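# Place rubber disc under hardness tester gauge foot

## Task

Set the grey rubber disc down on the round table of the hardness tester so the gauge's foot sits on top of it, then release the disc.

## Robot and tools

Robot: two arms, left_arm and right_arm, each ending in a parallel gripper. Its fingers point along the gripper's own +z axis and close along its y axis. The reported end_effector_position is the point between the finger pads, roughly 1 cm behind the fingertips. Each arm has six joints (waist, shoulder, elbow, wrist pitch, wrist yaw, wrist roll) with limited ranges, and each elbow cannot fully straighten.

Scene frame: a single frame shared by both arms. Its origin is on the table surface midway between the arms, +z is up, +x points out across the table, and left_arm sits toward +y. The names left and right do not mean image sides. Result lines give each gripper's position in metres and orientation as a wxyz quaternion in this frame; the printed position can be a little wrong, more so when an arm reaches far.

Row format (used by execute_actions and move): one flat list of 14 numbers, all in [-1, 1], always covering both arms even if only one should move. Order: dx, dy, dz, rx, ry, rz, opening for left_arm, then the same seven for right_arm. The first six of each arm are an offset, not a pose: a displacement from that gripper's measured pose at the start of the action (for a move, from the pose in the latest result showing one), expressed in the gripper's own axes. Scale: 1.0 equals 0.6 m of translation or 180 degrees of rotation; rx, ry, rz form one rotation vector. The opening is absolute: +1 is fully open (0.094 m), -1 is closed.

execute_actions(actions): a list of up to 15 actions run in sequence. Each action is a table of up to 15 rows, one row per 1/30 s control step; if fewer rows are given, the last row is held until 15 steps have passed (0.5 s per action). Every row in an action is measured from that action's start pose, not from the row before it. An empty list simply returns the current state and images. Per step, the commanded pose is clipped to at most 70 mm and 16 degrees from the measured pose, so a big offset may need several actions; after an action the arm only continues to its last clipped pose. If position and orientation cannot both be met, position wins.

move(target, speed, blocking): target is one 14-number row as above (offsets from the last shown pose). The gripper follows a straight path there; both arms finish together, with duration 0.5 to 10 s (cut off at 10 s). speed is path top speed in m/s, 0.002 to 0.5, default 0.25; rotation is capped at twice that in rad/s. Paths ignore obstacles and the other arm, may lag, stray, or overshoot speed near full reach. Faster contact hits harder; aiming further past a contact presses harder. Opening is sent when the move begins. With blocking=false the call returns after 0.5 s while motion continues; until a result shows it ended, other moves and execute_actions are refused, so use wait or stop first. The result adds a move: line with the ending (done, off_target, moving, held, fault) and any limits (paced = target clipped; held = some steps blocked, after which the arm may jump fast), plus each gripper's remaining distance to its target.

wait(seconds): 0 to 10 s; the arms keep their last command and a running move continues. Returns an ordinary result, early if a move finishes.

stop(): brakes the current move; it needs stopping distance, more at speed. Fingers are not stopped.

zoom_image(camera, region): enlarged crop of the last image of cam_head_left, cam_head_right, cam_left_wrist or cam_right_wrist; region is [x0, y0, x1, y1] in pixels, origin top-left, at most 504 by 504. All four cameras give 504x504 images in that order; the head cameras are radial-distorted pinholes, the wrist cameras fisheye.

finished_scene(scene): ends the current scene (give its number) after the last command has been held; it is final, and the result reports success and the next task. Ending a reply without any tool call also ends things.

Reading results: Hand target lines show where each controller is heading. A pose unreachable line means the clearance check altered or blocked that arm's command. grip_measured is the finger opening on the command scale (the last Joint positions value is metres); each gripper may be off by about 1 mm consistently. To hold something, command about 0.03 below grip_measured; smaller margins grip more gently. Pad force tops out near 50-62 N, lower for parts under about 2 mm thick. Joint torques include offsets, friction and noise, so they are only rough load hints. FAULT lines mean an arm stopped; MOTOR HOT appears from 85 °C and at 100 °C that arm drops its load and sags until cooled, so avoid long heavy holds.

Holding position: arms tend to end a centimetre or more low, and repeated zero offsets let them drift down. To keep an arm in place, send an offset back to its desired pose in the first call of a reply and zeros afterwards, aiming higher if it still sags. The simulation keeps running between replies with the last command held.

Avoid: knocking or placing anything off the table (that fails the job), arms colliding or pushing each other, dropping or slipping the disc, slamming into the tester, and very hard presses. Brief external tugs on the held part or nudges on loose objects can occur. Smooth, low-effort, quick motion is preferred. Release the disc (open the gripper) once it sits under the gauge foot, then back away gently.

Each tool is called as name([rows], argument=value, ...), one row to a line, values as JSON.

## Session

I'll start by looking at the current scene.

execute_actions(actions=[])

Scene clock: 0.00 s.
left_arm: end_effector_position=(+0.2460, +0.5827, +0.1527) grip_measured=+1.000 end_effector_quat_wxyz=(-0.036, +0.152, +0.931, +0.329) | right_arm: end_effector_position=(+0.4888, +0.0795, +0.3536) grip_measured=+1.000 end_effector_quat_wxyz=(+0.732, -0.466, +0.458, -0.193)
Joint positions: left_arm=[ 0.776  0.976  0.627 -0.709 -0.46   1.173  0.094] | right_arm=[ 0.745  1.559  1.031  0.675  0.16  -1.075  0.094]
Joint velocities: left_arm=[ 0.005 -0.015 -0.017 -0.007  0.007  0.007  0.   ] | right_arm=[ 0.005 -0.005 -0.007 -0.012 -0.037  0.037  0.   ]
Joint torques (N m, as the arm reports them, + toward a larger angle): no reading
Hand target (left_arm): +0.254, +0.590, +0.169; -0.025, +0.147, +0.928, +0.343
Hand target (right_arm): +0.491, +0.082, +0.367; +0.740, -0.458, +0.453, -0.193

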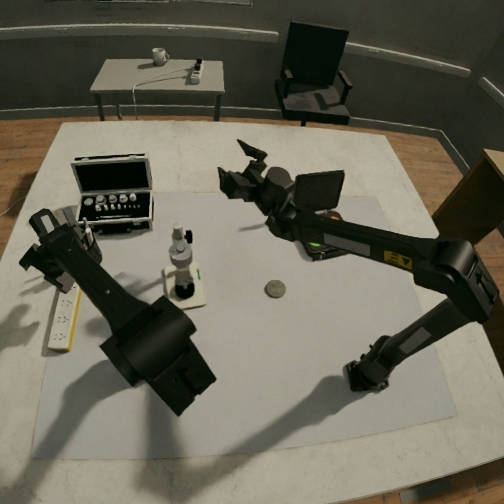

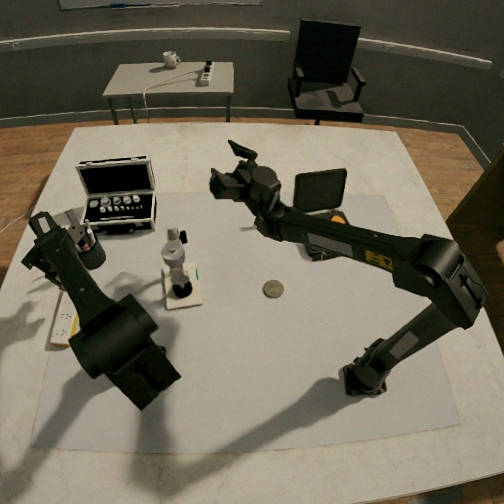

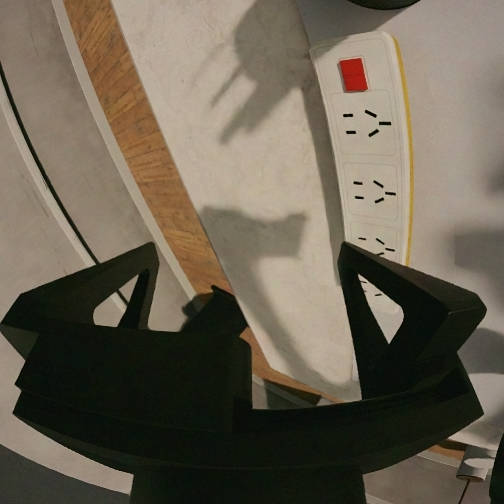

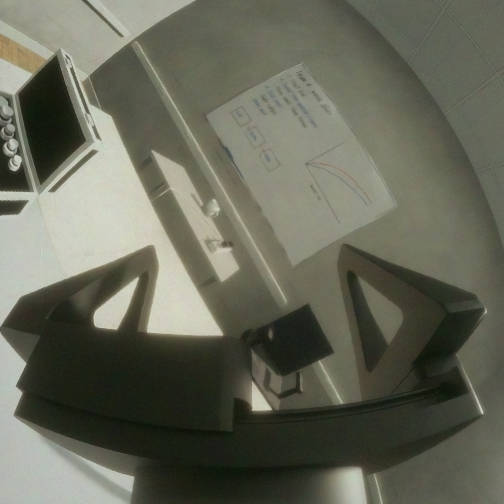

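zoom_image(camera="cam_head_left", region=[120, 200, 320, 340])

Region (120, 200, 320, 340) of cam_head_left's 504x504 image, scaled by 2.520, with more detail than that image has; it fills the top 353 rows of this view, and the rest is white.

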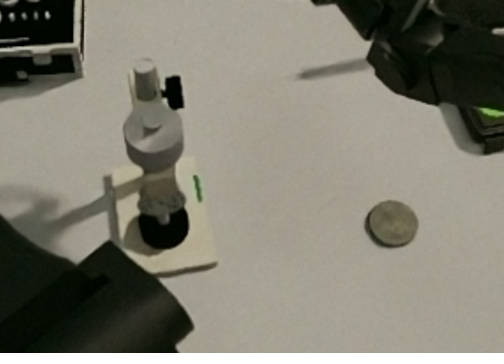

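zoom_image(camera="cam_head_left", region=[150, 215, 230, 320])

zoom_image(camera="cam_head_right", region=[145, 215, 225, 320])

Region (150, 215, 230, 320) of cam_head_left's 504x504 image, scaled by 4.800, with more detail than that image has; it fills the left 384 columns of this view, and the rest is white.

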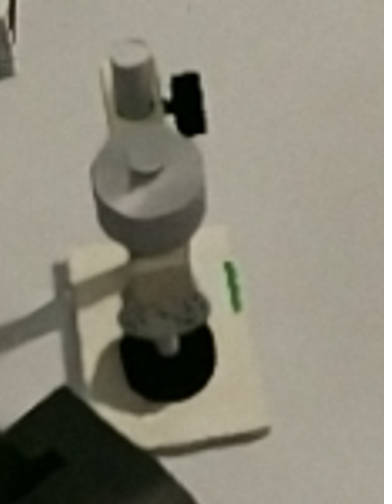

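Region (145, 215, 225, 320) of cam_head_right's 504x504 image, scaled by 4.800, with more detail than that image has; it fills the left 384 columns of this view, and the rest is white.

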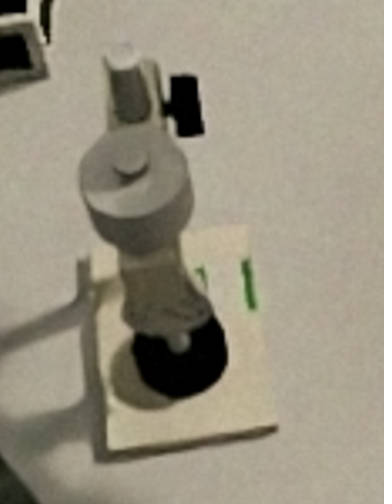

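move(target=[-0.0262, -0.2614, -0.6489, 0.2144, -0.0235, -0.0991, 1.0, 0.0378, 0.0161, -0.3897, -0.1514, 0.5741, 0.3654, 1.0], speed=0.3)

Scene clock: 116.00 s.
left_arm: end_effector_position=(+0.2005, +0.2181, +0.3322) grip_measured=+1.000 end_effector_quat_wxyz=(+0.139, -0.001, +0.987, -0.080) | right_arm: end_effector_position=(+0.2923, -0.0596, +0.2879) grip_measured=+1.000 end_effector_quat_wxyz=(-0.006, -0.021, +1.000, -0.011)
Joint positions: left_arm=[-0.434  0.617  1.05  -1.682  0.012 -0.487  0.094] | right_arm=[ 0.731  1.443  1.492 -1.643  0.011  0.643  0.094]
Joint velocities: left_arm=[ 0.005 -0.015 -0.017  0.017 -0.007 -0.022  0.   ] | right_arm=[-0.005 -0.015  0.007 -0.002  0.007  0.007  0.   ]
Joint torques (N m, as the arm reports them, + toward a larger angle): left_arm=[-1.02  1.84 14.24  0.61  0.1  -0.12] | right_arm=[ 0.93 -8.21 14.35  0.04 -0.01  0.1 ]
Hand target (left_arm): +0.203, +0.214, +0.358; +0.157, +0.000, +0.983, -0.092
Hand target (right_arm): +0.301, -0.054, +0.300; +0.003, -0.014, +1.000, -0.003
Off the commanded pose (left_arm): 0.028 m, 18 deg; orientation clipped at the last step of the last action.
Off the commanded pose (right_arm): 0.017 m, 3 deg.
joint sent to its limit (left arm) — the command would take joint 4 (wrist pitch) past its lower limit, so that joint was sent only as far as its limit.
move: off_target (left_arm, right_arm); limits=paced

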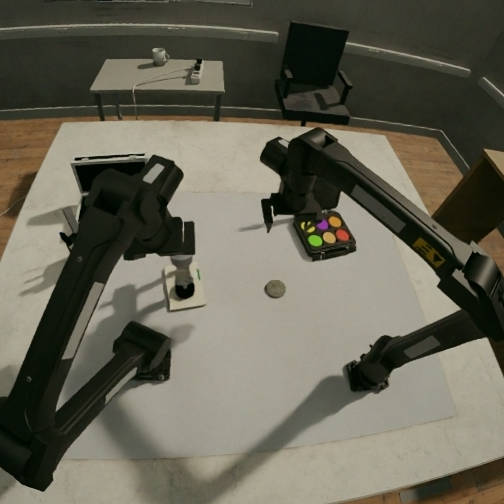

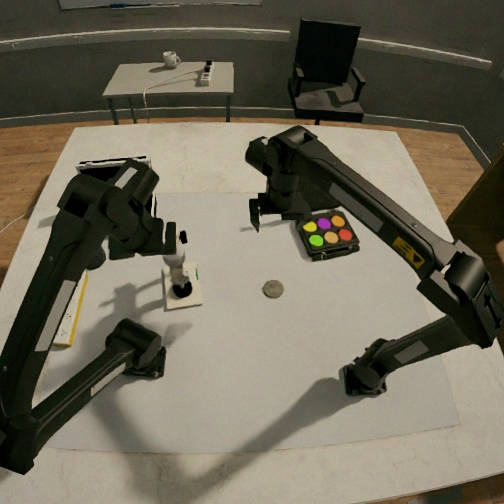

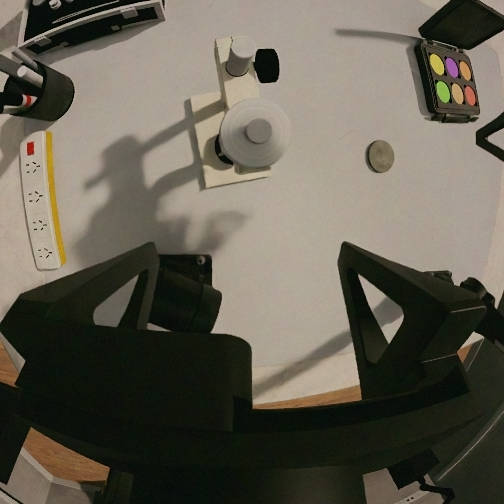

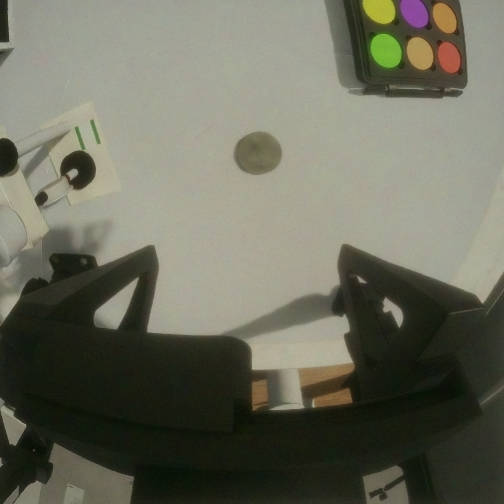

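zoom_image(camera="cam_head_left", region=[100, 130, 352, 400])

Region (100, 130, 352, 400) of cam_head_left's 504x504 image, scaled by 1.867, with more detail than that image has; it fills the left 470 columns of this view, and the rest is white.

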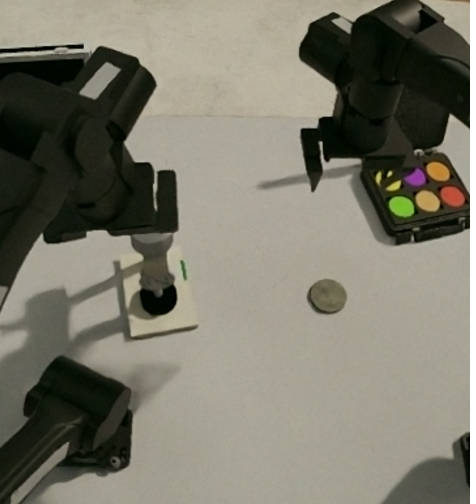

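zoom_image(camera="cam_left_wrist", region=[170, 20, 330, 220])

Region (170, 20, 330, 220) of cam_left_wrist's 504x504 image, scaled by 2.520, with more detail than that image has; it fills the left 403 columns of this view, and the rest is white.

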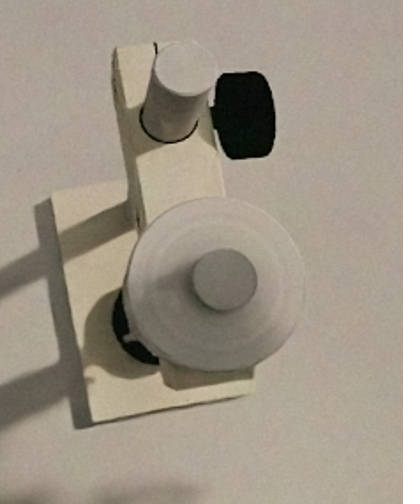

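zoom_image(camera="cam_right_wrist", region=[0, 80, 160, 260])

Region (0, 80, 160, 260) of cam_right_wrist's 504x504 image, scaled by 2.800, with more detail than that image has.

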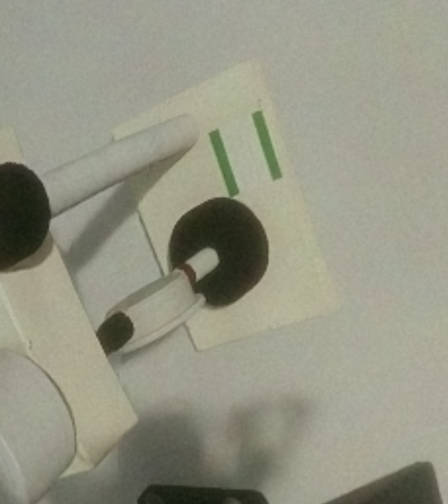

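zoom_image(camera="cam_head_right", region=[225, 125, 345, 245])

Region (225, 125, 345, 245) of cam_head_right's 504x504 image, scaled by 4.200, with more detail than that image has.

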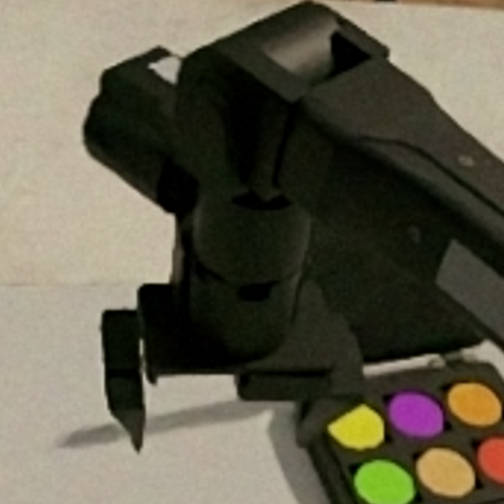

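move(target=[-0.0805, 0.0054, 0.0789, -0.0512, 0.0889, 0.0006, 1.0, -0.0128, -0.3167, 0.0667, 0.0, 0.0, 0.0, 1.0], speed=0.25)

Scene clock: 237.40 s.
left_arm: end_effector_position=(+0.2537, +0.2145, +0.2813) grip_measured=+1.000 end_effector_quat_wxyz=(+0.017, +0.002, +1.000, -0.011) | right_arm: end_effector_position=(+0.3024, -0.2518, +0.2455) grip_measured=+1.000 end_effector_quat_wxyz=(-0.019, -0.012, +1.000, -0.016)
Joint positions: left_arm=[-0.343  0.898  1.05  -1.683  0.007 -0.388  0.094] | right_arm=[ 0.264  1.261  1.206 -1.56   0.023  0.195  0.094]
Joint velocities: left_arm=[ 0.015 -0.015 -0.032  0.007  0.022  0.022  0.   ] | right_arm=[-0.015  0.005 -0.002 -0.007 -0.037  0.007  0.   ]
Joint torques (N m, as the arm reports them, + toward a larger angle): left_arm=[ 1.39 -2.7  12.68  0.14 -0.08  0.08] | right_arm=[ 1.74 -7.33 10.09  0.62  0.04 -0.07]
Hand target (left_arm): +0.261, +0.216, +0.298; +0.033, -0.002, +0.999, -0.015
Hand target (right_arm): +0.304, -0.249, +0.249; -0.009, -0.021, +1.000, -0.013
Off the commanded pose (left_arm): 0.020 m, 2 deg.
Off the commanded pose (right_arm): 0.008 m, 2 deg.
joint sent to its limit (left arm) — the command would take joint 4 (wrist pitch) past its lower limit, so that joint was sent only as far as its limit.
move: off_target (left_arm)

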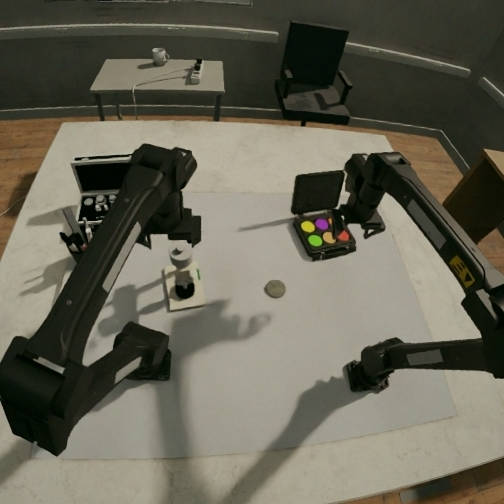

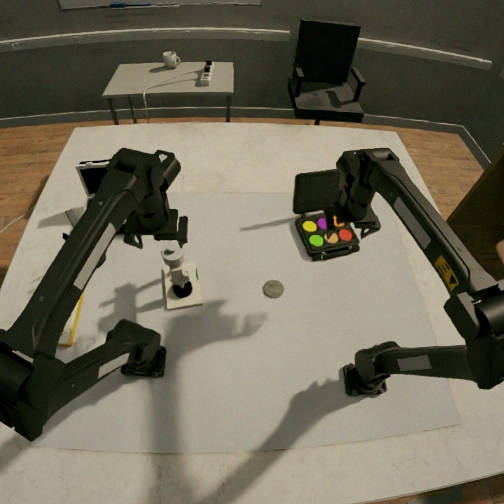

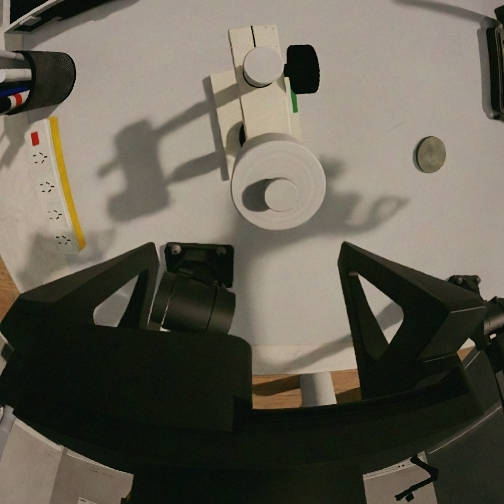

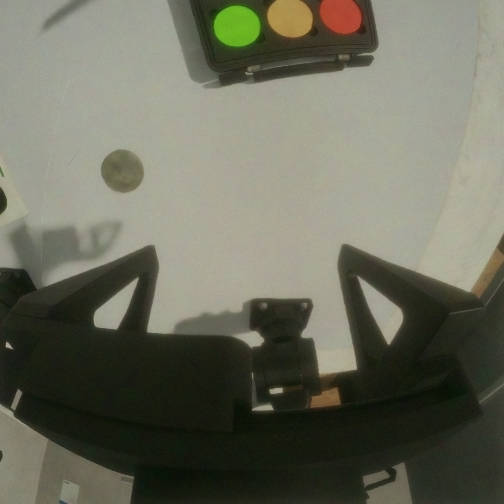

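move(target=[-0.0381, -0.0335, 0.0259, 0, 0, 0, 1.0, -0.0027, 0.0047, -0.0058, 0, 0, 0, 1.0], speed=0.15)

Scene clock: 252.83 s.
left_arm: end_effector_position=(+0.2745, +0.1997, +0.2666) grip_measured=+1.000 end_effector_quat_wxyz=(+0.013, -0.001, +1.000, -0.009) | right_arm: end_effector_position=(+0.3024, -0.2518, +0.2455) grip_measured=+1.000 end_effector_quat_wxyz=(-0.019, -0.013, +1.000, -0.016)
Joint positions: left_arm=[-0.366  0.969  1.05  -1.622  0.007 -0.417  0.094] | right_arm=[ 0.264  1.261  1.206 -1.56   0.023  0.192  0.094]
Joint velocities: left_arm=[ 0.005 -0.005 -0.007 -0.007  0.022 -0.007  0.   ] | right_arm=[-0.005 -0.005 -0.012 -0.002  0.007 -0.037  0.   ]
Joint torques (N m, as the arm reports them, + toward a larger angle): left_arm=[-1.06 -3.09  9.85  1.15  0.01 -0.1 ] | right_arm=[ 1.74 -6.09 11.16  0.04  0.09  0.11]
Hand target (left_arm): +0.277, +0.194, +0.267; +0.017, +0.002, +1.000, -0.011
Hand target (right_arm): +0.304, -0.249, +0.249; -0.019, -0.012, +1.000, -0.016
Off the commanded pose (left_arm): 0.006 m, 1 deg.
Off the commanded pose (right_arm): 0.005 m, 0 deg.
move: done

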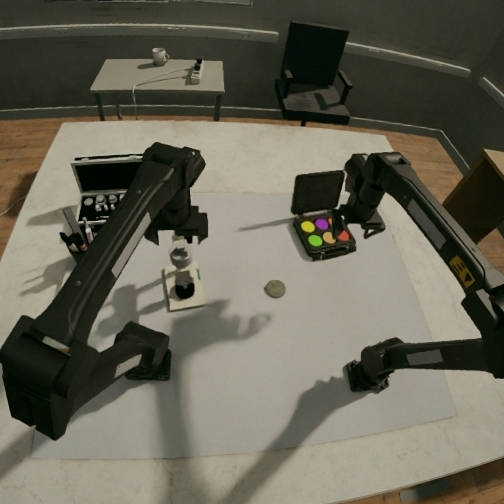

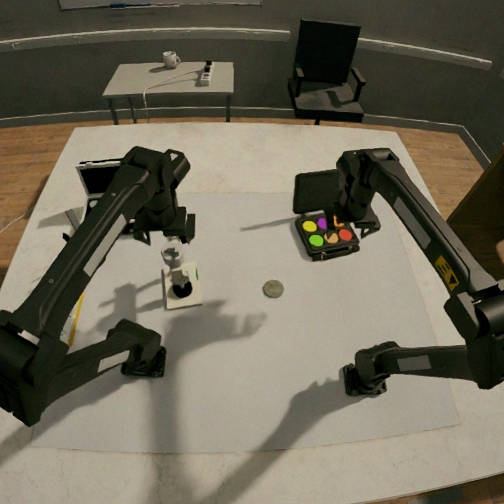

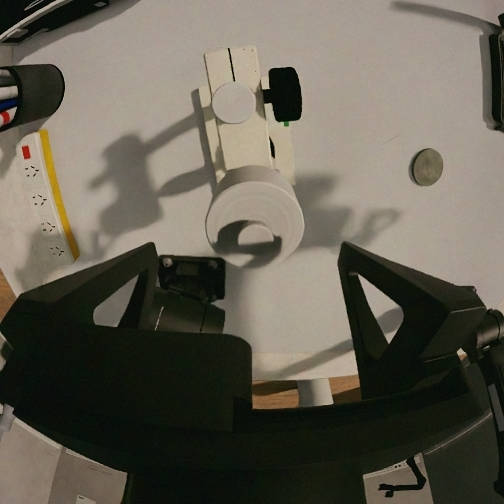

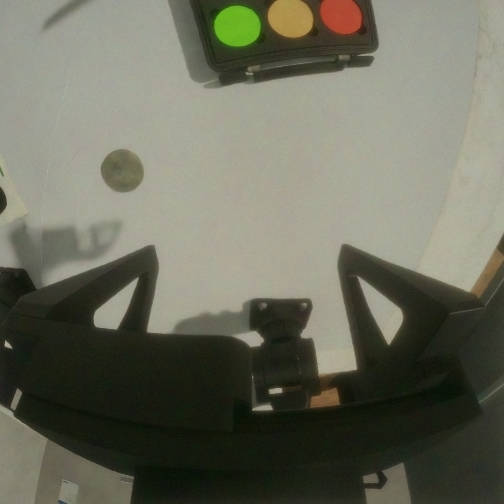

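move(target=[-0.002, -0.0163, 0.0855, 0, 0, 0, 1.0, -0.0027, 0.0047, -0.0058, 0, 0, 0, 1.0], speed=0.1)

Scene clock: 263.27 s.
left_arm: end_effector_position=(+0.2766, +0.1944, +0.2214) grip_measured=+1.000 end_effector_quat_wxyz=(+0.016, -0.005, +1.000, -0.011) | right_arm: end_effector_position=(+0.3024, -0.2518, +0.2455) grip_measured=+1.000 end_effector_quat_wxyz=(-0.019, -0.013, +1.000, -0.016)
Joint positions: left_arm=[-0.381  0.972  0.934 -1.495  0.007 -0.439  0.094] | right_arm=[ 0.264  1.261  1.206 -1.56   0.023  0.192  0.094]
Joint velocities: left_arm=[-0.005  0.005  0.017  0.002  0.007  0.051  0.   ] | right_arm=[-0.015 -0.024 -0.002  0.002 -0.022  0.007  0.   ]
Joint torques (N m, as the arm reports them, + toward a larger angle): left_arm=[-1.19 -2.9   8.98  1.14  0.02 -0.11] | right_arm=[ 1.76 -6.13 11.17  0.    0.08  0.1 ]
Hand target (left_arm): +0.277, +0.190, +0.215; +0.012, -0.001, +1.000, -0.009
Hand target (right_arm): +0.304, -0.249, +0.249; -0.019, -0.013, +1.000, -0.016
Off the commanded pose (left_arm): 0.008 m, 1 deg.
Off the commanded pose (right_arm): 0.005 m, 0 deg.
move: done

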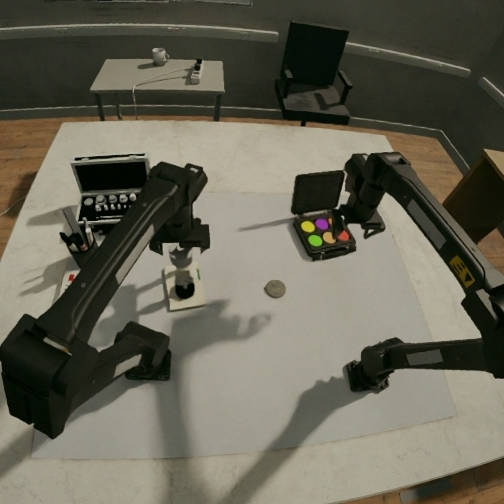

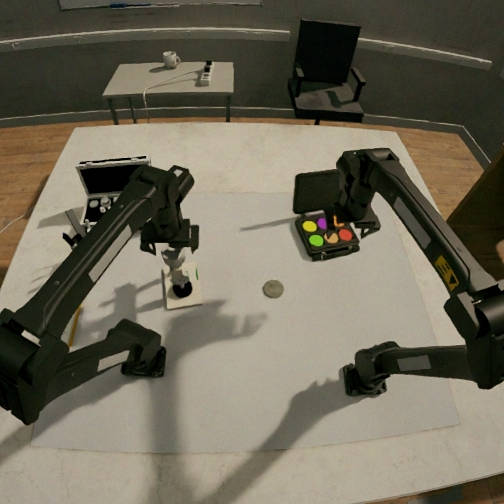

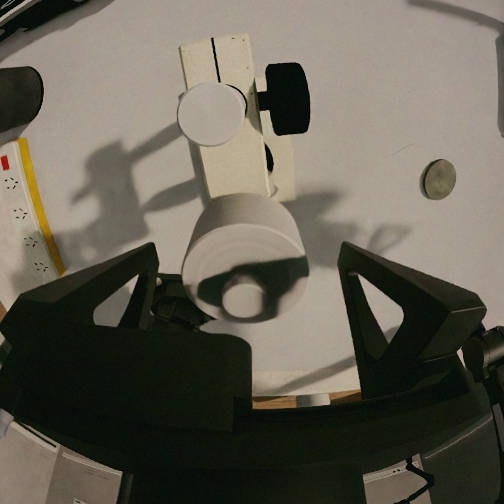

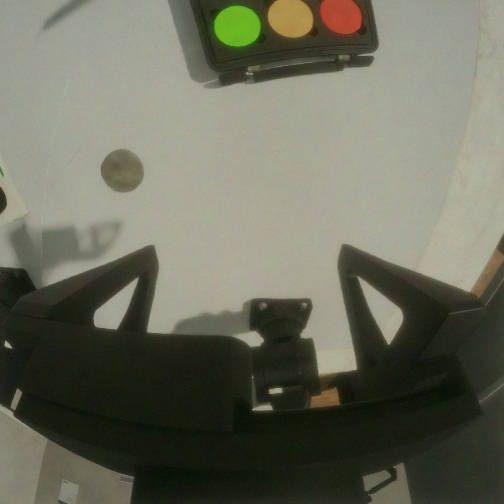

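move(target=[0, 0.003, 0.0373, 0, 0, 0, 1.0, -0.0027, 0.0047, -0.0058, 0, 0, 0, 1.0], speed=0.08)

Scene clock: 270.53 s.
left_arm: end_effector_position=(+0.2757, +0.1948, +0.2035) grip_measured=+1.000 end_effector_quat_wxyz=(+0.016, -0.005, +1.000, -0.011) | right_arm: end_effector_position=(+0.3024, -0.2518, +0.2455) grip_measured=+1.000 end_effector_quat_wxyz=(-0.019, -0.013, +1.000, -0.016)
Joint positions: left_arm=[-0.381  0.972  0.887 -1.447  0.007 -0.44   0.094] | right_arm=[ 0.264  1.261  1.206 -1.56   0.023  0.192  0.094]
Joint velocities: left_arm=[-0.024 -0.015  0.007 -0.012 -0.007  0.051  0.   ] | right_arm=[-0.005 -0.005 -0.022  0.012  0.095 -0.022  0.   ]
Joint torques (N m, as the arm reports them, + toward a larger angle): left_arm=[ 0.72 -3.8   8.8   1.13  0.06  0.06] | right_arm=[ 1.79 -6.14 11.2   0.03  0.08  0.09]
Hand target (left_arm): +0.277, +0.196, +0.199; +0.016, -0.005, +1.000, -0.011
Hand target (right_arm): +0.304, -0.249, +0.249; -0.019, -0.013, +1.000, -0.016
Off the commanded pose (left_arm): 0.005 m, 0 deg.
Off the commanded pose (right_arm): 0.005 m, 0 deg.
move: done

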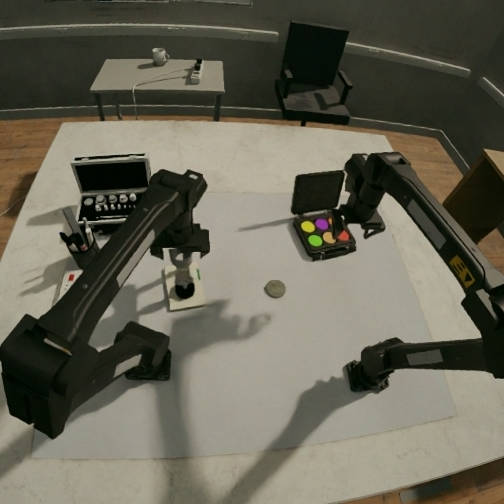

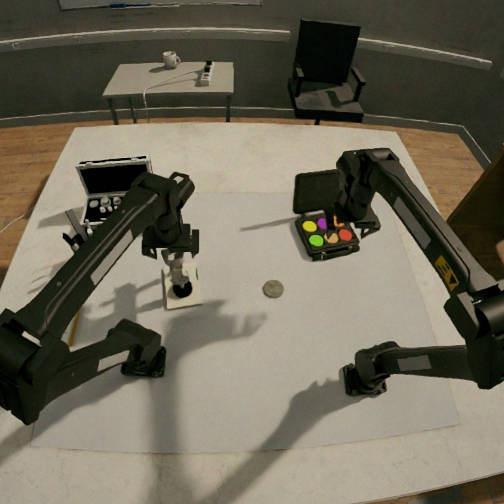

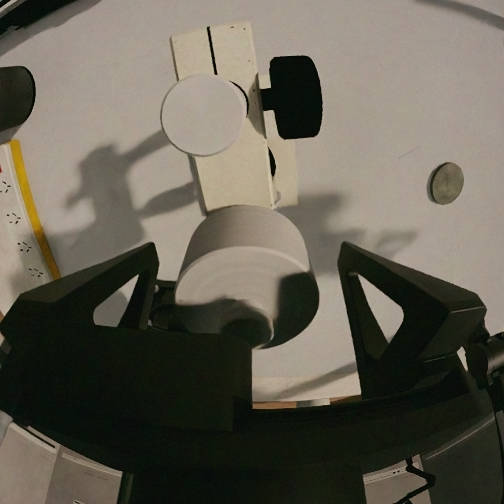

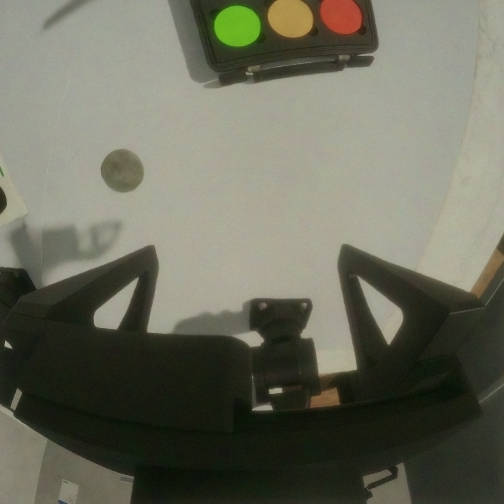

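execute_actions([
  [[-0.0022, 0.002, 0.0075, 0, 0, 0, 0.2, -0.0027, 0.0047, -0.0058, 0, 0, 0, 1.0]],
])

Scene clock: 275.30 s.
left_arm: end_effector_position=(+0.2758, +0.1954, +0.2032) grip_measured=+0.233 end_effector_quat_wxyz=(+0.016, -0.005, +1.000, -0.009) | right_arm: end_effector_position=(+0.3024, -0.2518, +0.2455) grip_measured=+1.000 end_effector_quat_wxyz=(-0.019, -0.013, +1.000, -0.016)
Joint positions: left_arm=[-0.381  0.972  0.886 -1.447  0.003 -0.44   0.058] | right_arm=[ 0.264  1.261  1.206 -1.56   0.023  0.192  0.094]
Joint velocities: left_arm=[-0.005 -0.024 -0.002  0.012 -0.007 -0.066 -0.001] | right_arm=[-0.005 -0.005 -0.002 -0.007  0.007 -0.022  0.   ]
Joint torques (N m, as the arm reports them, + toward a larger angle): left_arm=[ 0.62 -3.62  8.79  1.16  0.2   0.05] | right_arm=[ 1.74 -6.11 11.22  0.02  0.08  0.09]
Hand target (left_arm): +0.277, +0.196, +0.199; +0.016, -0.005, +1.000, -0.011
Hand target (right_arm): +0.304, -0.249, +0.249; -0.019, -0.013, +1.000, -0.016
Off the commanded pose (left_arm): 0.004 m, 0 deg.
Off the commanded pose (right_arm): 0.005 m, 0 deg.

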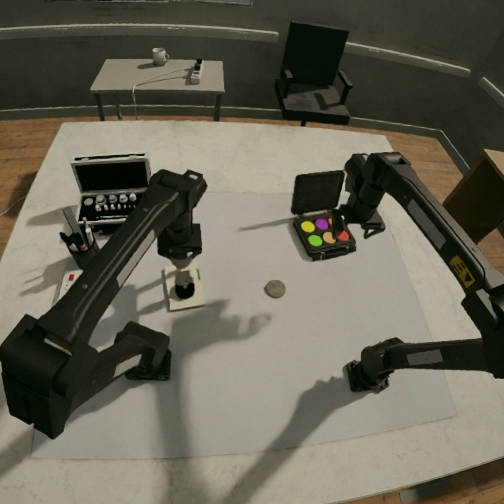

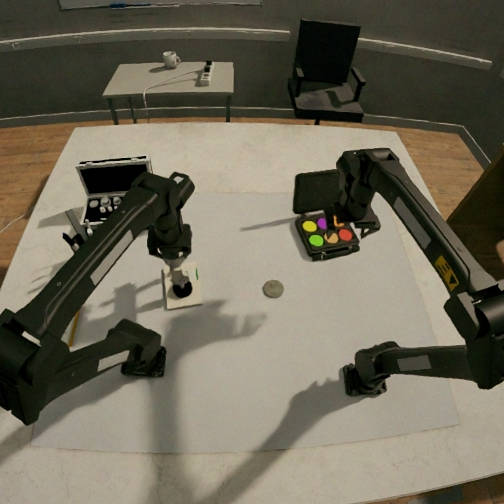

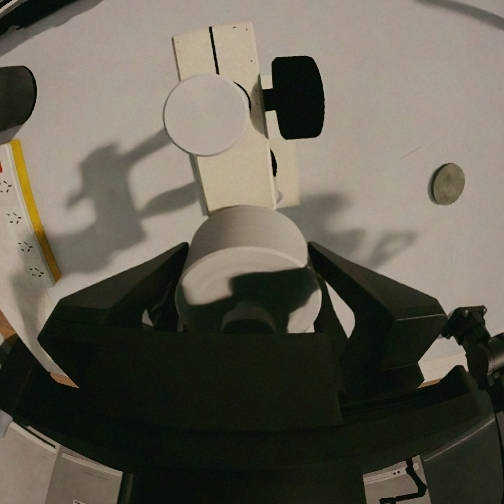

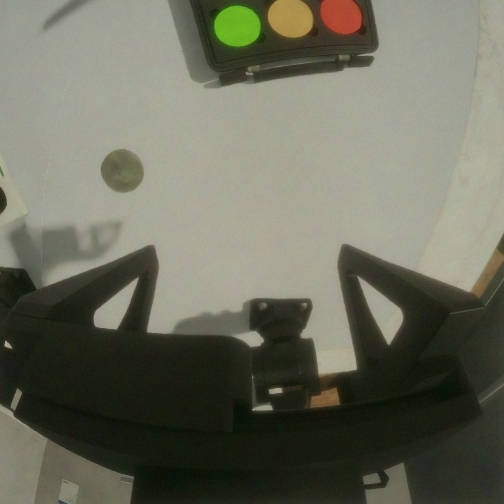

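move(target=[0, 0, -0.0667, 0, 0, 0, 0.2, -0.0027, 0.0047, -0.0058, 0, 0, 0, 1.0], speed=0.06)

Scene clock: 279.73 s.
left_arm: end_effector_position=(+0.2750, +0.1958, +0.2064) grip_measured=+0.233 end_effector_quat_wxyz=(+0.012, -0.005, +1.000, -0.008) | right_arm: end_effector_position=(+0.3024, -0.2518, +0.2455) grip_measured=+1.000 end_effector_quat_wxyz=(-0.019, -0.013, +1.000, -0.016)
Joint positions: left_arm=[-0.381  0.976  0.897 -1.463  0.003 -0.44   0.058] | right_arm=[ 0.264  1.261  1.206 -1.56   0.023  0.192  0.094]
Joint velocities: left_arm=[ 0.005 -0.005  0.022 -0.017 -0.051 -0.037  0.   ] | right_arm=[ 0.005 -0.015 -0.002 -0.002 -0.022 -0.051  0.   ]
Joint torques (N m, as the arm reports them, + toward a larger angle): left_arm=[-0.03 -5.13 15.65 -3.36  0.05 -0.04] | right_arm=[ 1.73 -6.18 11.17  0.02  0.08  0.09]
Hand target (left_arm): +0.274, +0.196, +0.241; +0.017, -0.005, +1.000, -0.010
Hand target (right_arm): +0.304, -0.249, +0.249; -0.019, -0.013, +1.000, -0.016
Off the commanded pose (left_arm): 0.037 m, 1 deg.
Off the commanded pose (right_arm): 0.005 m, 0 deg.
move: off_target (left_arm)

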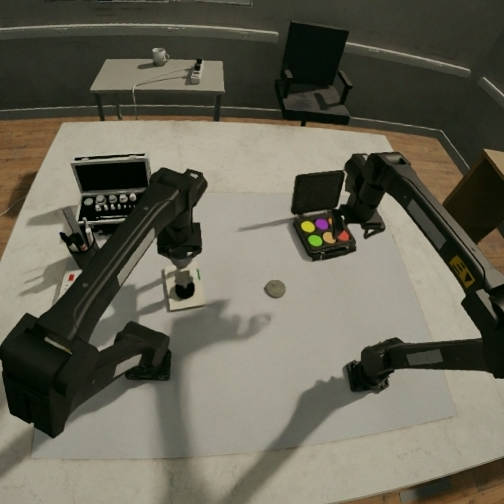

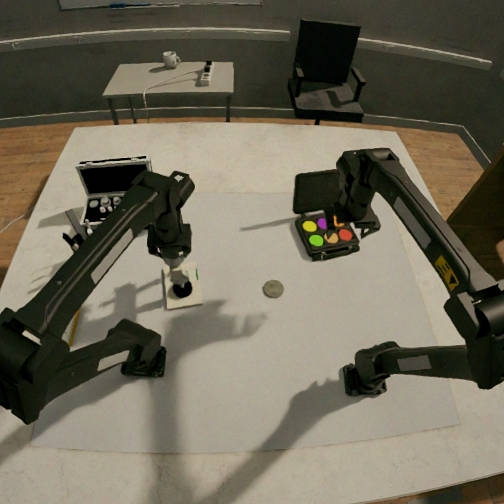

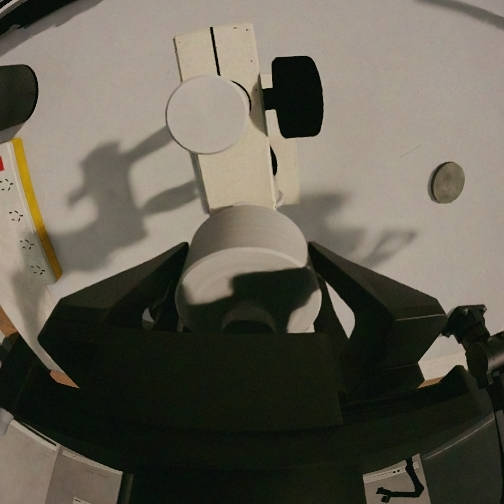

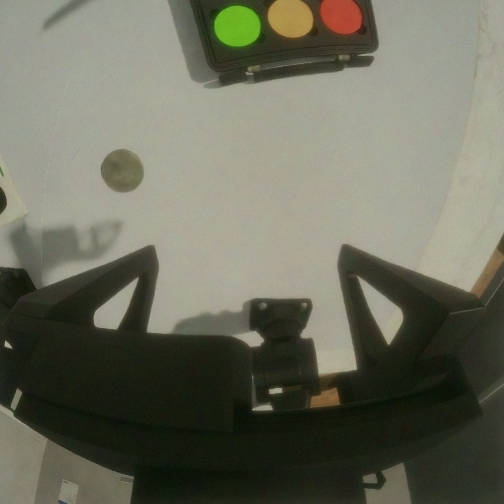

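execute_actions([
  [[0, 0, 0, 0, 0, 0, 0.2, -0.0027, 0.0047, -0.0058, 0, 0, 0, 1.0]],
])

Scene clock: 302.80 s.
left_arm: end_effector_position=(+0.2757, +0.1955, +0.2048) grip_measured=+0.233 end_effector_quat_wxyz=(+0.013, -0.005, +1.000, -0.008) | right_arm: end_effector_position=(+0.3024, -0.2518, +0.2455) grip_measured=+1.000 end_effector_quat_wxyz=(-0.019, -0.013, +1.000, -0.016)
Joint positions: left_arm=[-0.381  0.977  0.893 -1.456  0.003 -0.44   0.058] | right_arm=[ 0.264  1.261  1.206 -1.56   0.023  0.192  0.094]
Joint velocities: left_arm=[ 0.005  0.005 -0.012  0.017 -0.007 -0.037 -0.   ] | right_arm=[-0.005  0.005  0.007  0.012  0.007  0.022  0.   ]
Joint torques (N m, as the arm reports them, + toward a larger angle): left_arm=[ 0.15 -4.12  9.69  0.27  0.05 -0.03] | right_arm=[ 1.89 -6.12 11.17  0.01  0.08  0.09]
Hand target (left_arm): +0.275, +0.196, +0.206; +0.012, -0.005, +1.000, -0.008
Hand target (right_arm): +0.304, -0.249, +0.249; -0.019, -0.013, +1.000, -0.016
Off the commanded pose (left_arm): 0.002 m, 0 deg.
Off the commanded pose (right_arm): 0.005 m, 0 deg.

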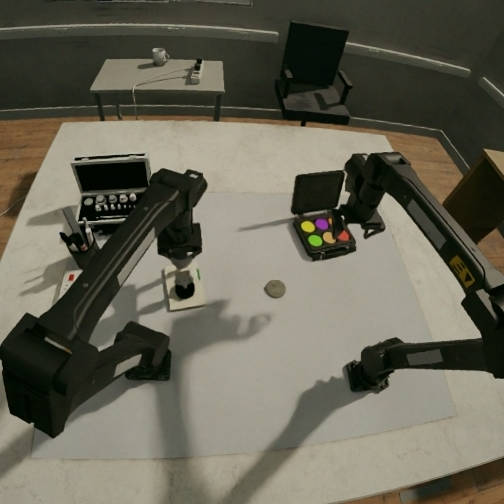

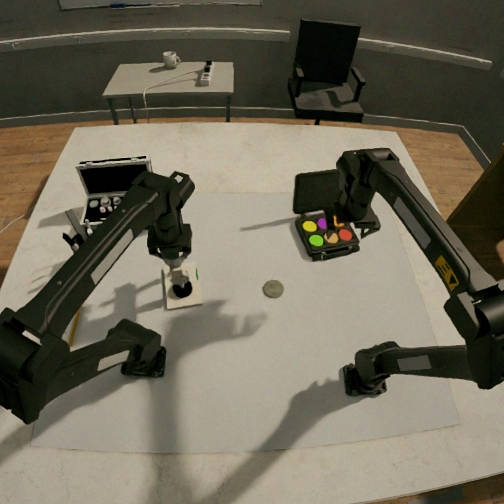

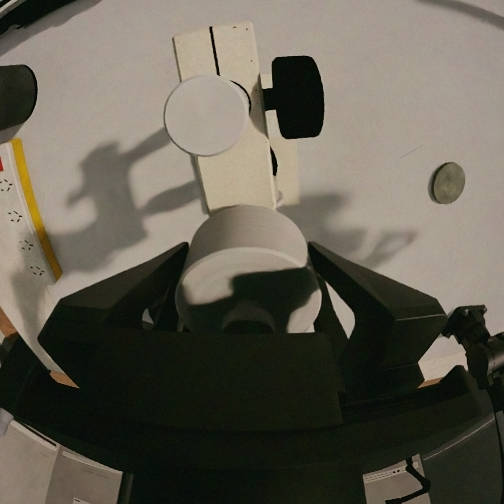

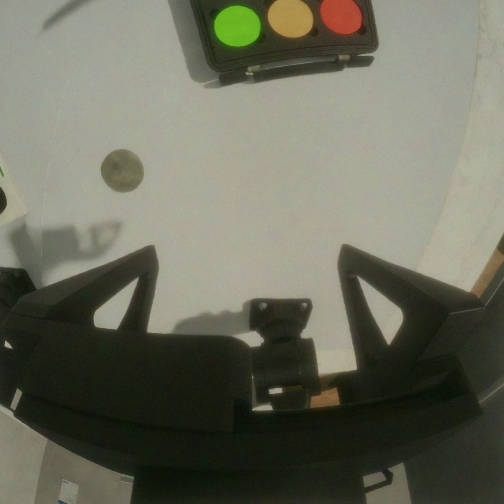

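zoom_image(camera="cam_head_right", region=[140, 230, 230, 320])

Region (140, 230, 230, 320) of cam_head_right's 504x504 image, scaled by 5.600, with more detail than that image has.

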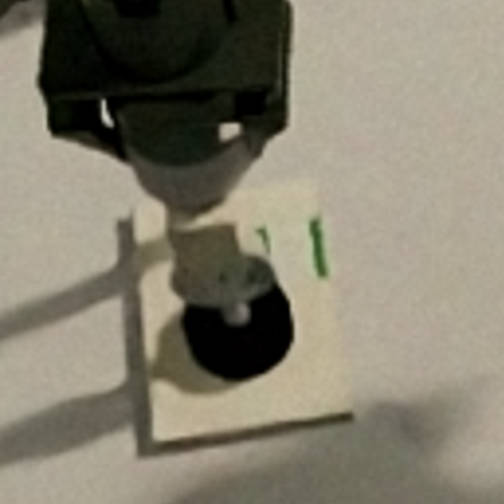

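move(target=[0, 0, 0, 0, 0, 0, 0.2, -0.1111, 0.5766, 0.0785, -0.4149, -0.3819, -0.4193, 0.3], speed=0.3)

Scene clock: 373.70 s.
left_arm: end_effector_position=(+0.2757, +0.1955, +0.2048) grip_measured=+0.233 end_effector_quat_wxyz=(+0.013, -0.005, +1.000, -0.008) | right_arm: end_effector_position=(+0.3592, +0.0907, +0.1807) grip_measured=+0.302 end_effector_quat_wxyz=(-0.467, +0.525, -0.473, -0.531)
Joint positions: left_arm=[-0.381  0.977  0.893 -1.456  0.003 -0.44   0.058] | right_arm=[ 0.578  1.793  0.872  0.922 -1.156  0.013  0.061]
Joint velocities: left_arm=[ 0.005  0.005 -0.012 -0.007 -0.007  0.051  0.   ] | right_arm=[-0.024 -0.015  0.002  0.002 -0.051 -0.007 -0.   ]
Joint torques (N m, as the arm reports them, + toward a larger angle): left_arm=[ 0.18 -3.79  9.44  0.51  0.06 -0.03] | right_arm=[  1.64 -11.1   10.25   2.02  -0.04   0.1 ]
Hand target (left_arm): +0.276, +0.195, +0.205; +0.013, -0.005, +1.000, -0.008
Hand target (right_arm): +0.365, +0.098, +0.190; -0.474, +0.528, -0.462, -0.532
Off the commanded pose (left_arm): 0.000 m, 0 deg.
Off the commanded pose (right_arm): 0.006 m, 2 deg.
move: done

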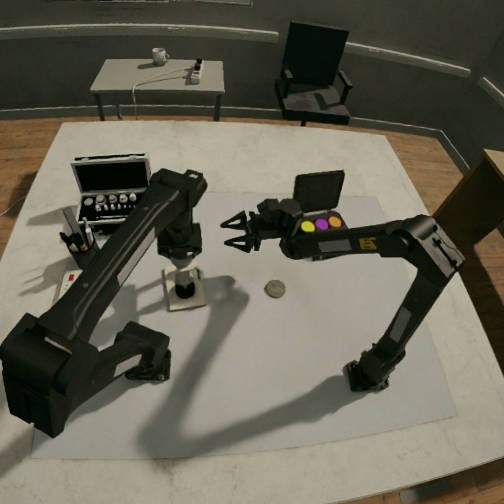

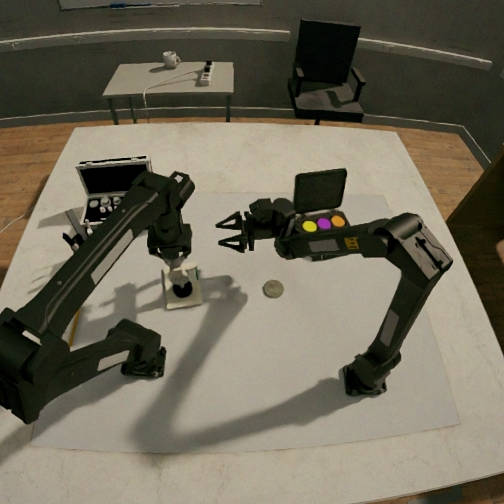

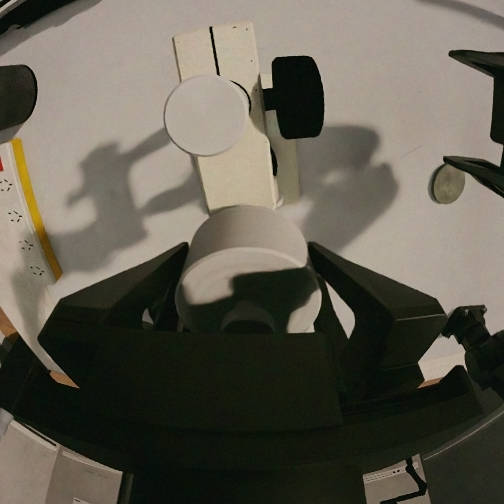

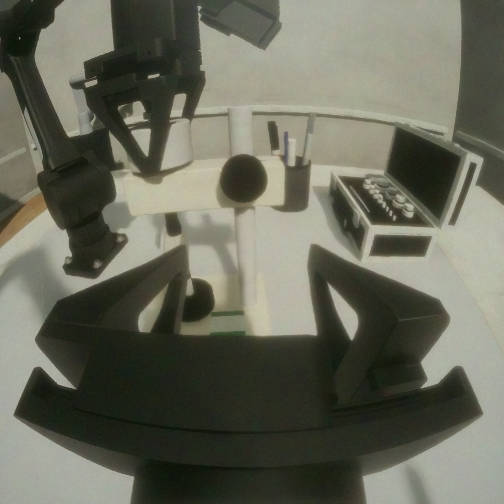

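zoom_image(camera="cam_right_wrist", region=[110, 90, 310, 340])

Region (110, 90, 310, 340) of cam_right_wrist's 504x504 image, scaled by 2.016, with more detail than that image has; it fills the left 403 columns of this view, and the rest is white.

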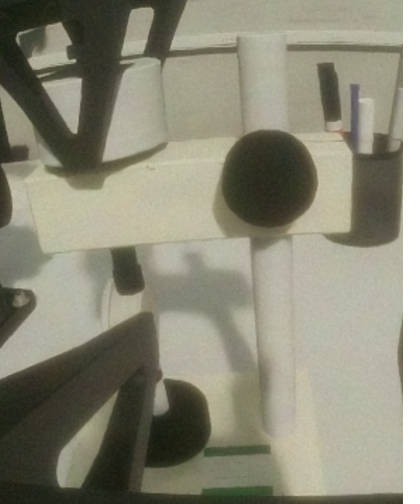

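move(target=[0, 0, 0, 0, 0, 0, 0.2, -0.035, 0.005, 0.10, 0, 0, 0, 0.3], speed=0.1)

Scene clock: 416.80 s.
left_arm: end_effector_position=(+0.2757, +0.1955, +0.2048) grip_measured=+0.233 end_effector_quat_wxyz=(+0.013, -0.005, +1.000, -0.008) | right_arm: end_effector_position=(+0.3415, +0.1428, +0.1876) grip_measured=+0.302 end_effector_quat_wxyz=(-0.455, +0.522, -0.484, -0.534)
Joint positions: left_arm=[-0.381  0.977  0.893 -1.456  0.003 -0.44   0.058] | right_arm=[ 0.688  1.793  0.92   0.846 -1.047  0.018  0.061]
Joint velocities: left_arm=[-0.005 -0.015  0.002 -0.002 -0.007  0.022 -0.001] | right_arm=[-0.005  0.005 -0.007  0.017 -0.037 -0.022 -0.   ]
Joint torques (N m, as the arm reports them, + toward a larger angle): left_arm=[ 0.22 -3.9   9.43  0.65  0.05 -0.03] | right_arm=[  1.39 -12.    10.72   1.23   0.17  -0.03]
Hand target (left_arm): +0.276, +0.195, +0.205; +0.013, -0.005, +1.000, -0.008
Hand target (right_arm): +0.348, +0.149, +0.202; -0.467, +0.525, -0.473, -0.531
Off the commanded pose (left_arm): 0.000 m, 0 deg.
Off the commanded pose (right_arm): 0.018 m, 2 deg.
move: off_target (right_arm)

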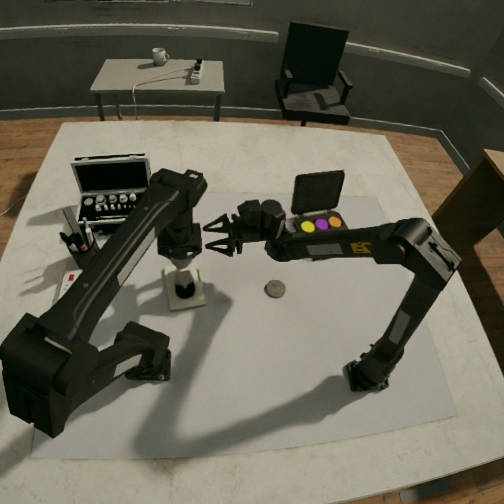

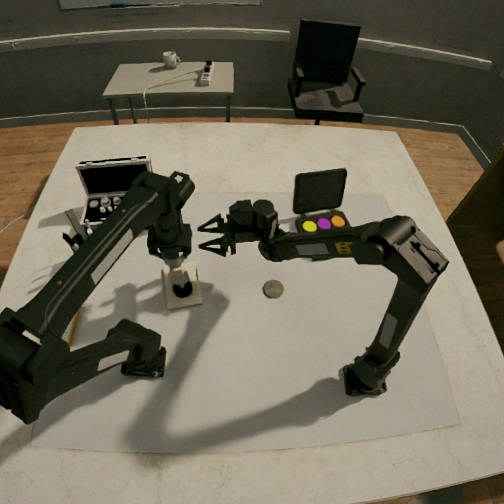

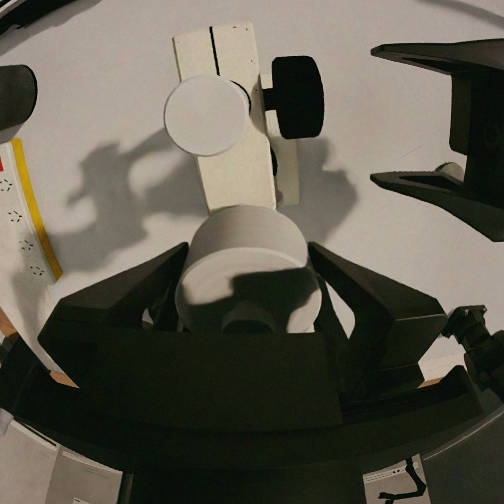

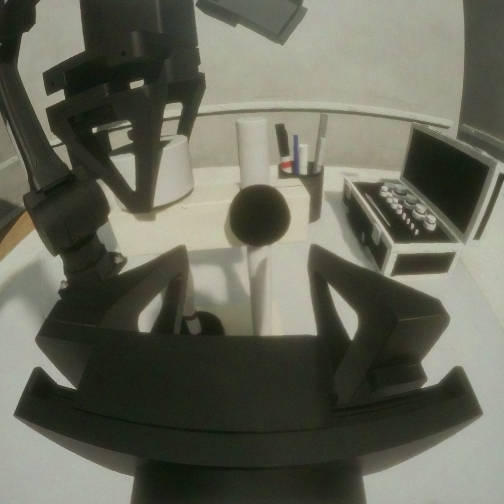

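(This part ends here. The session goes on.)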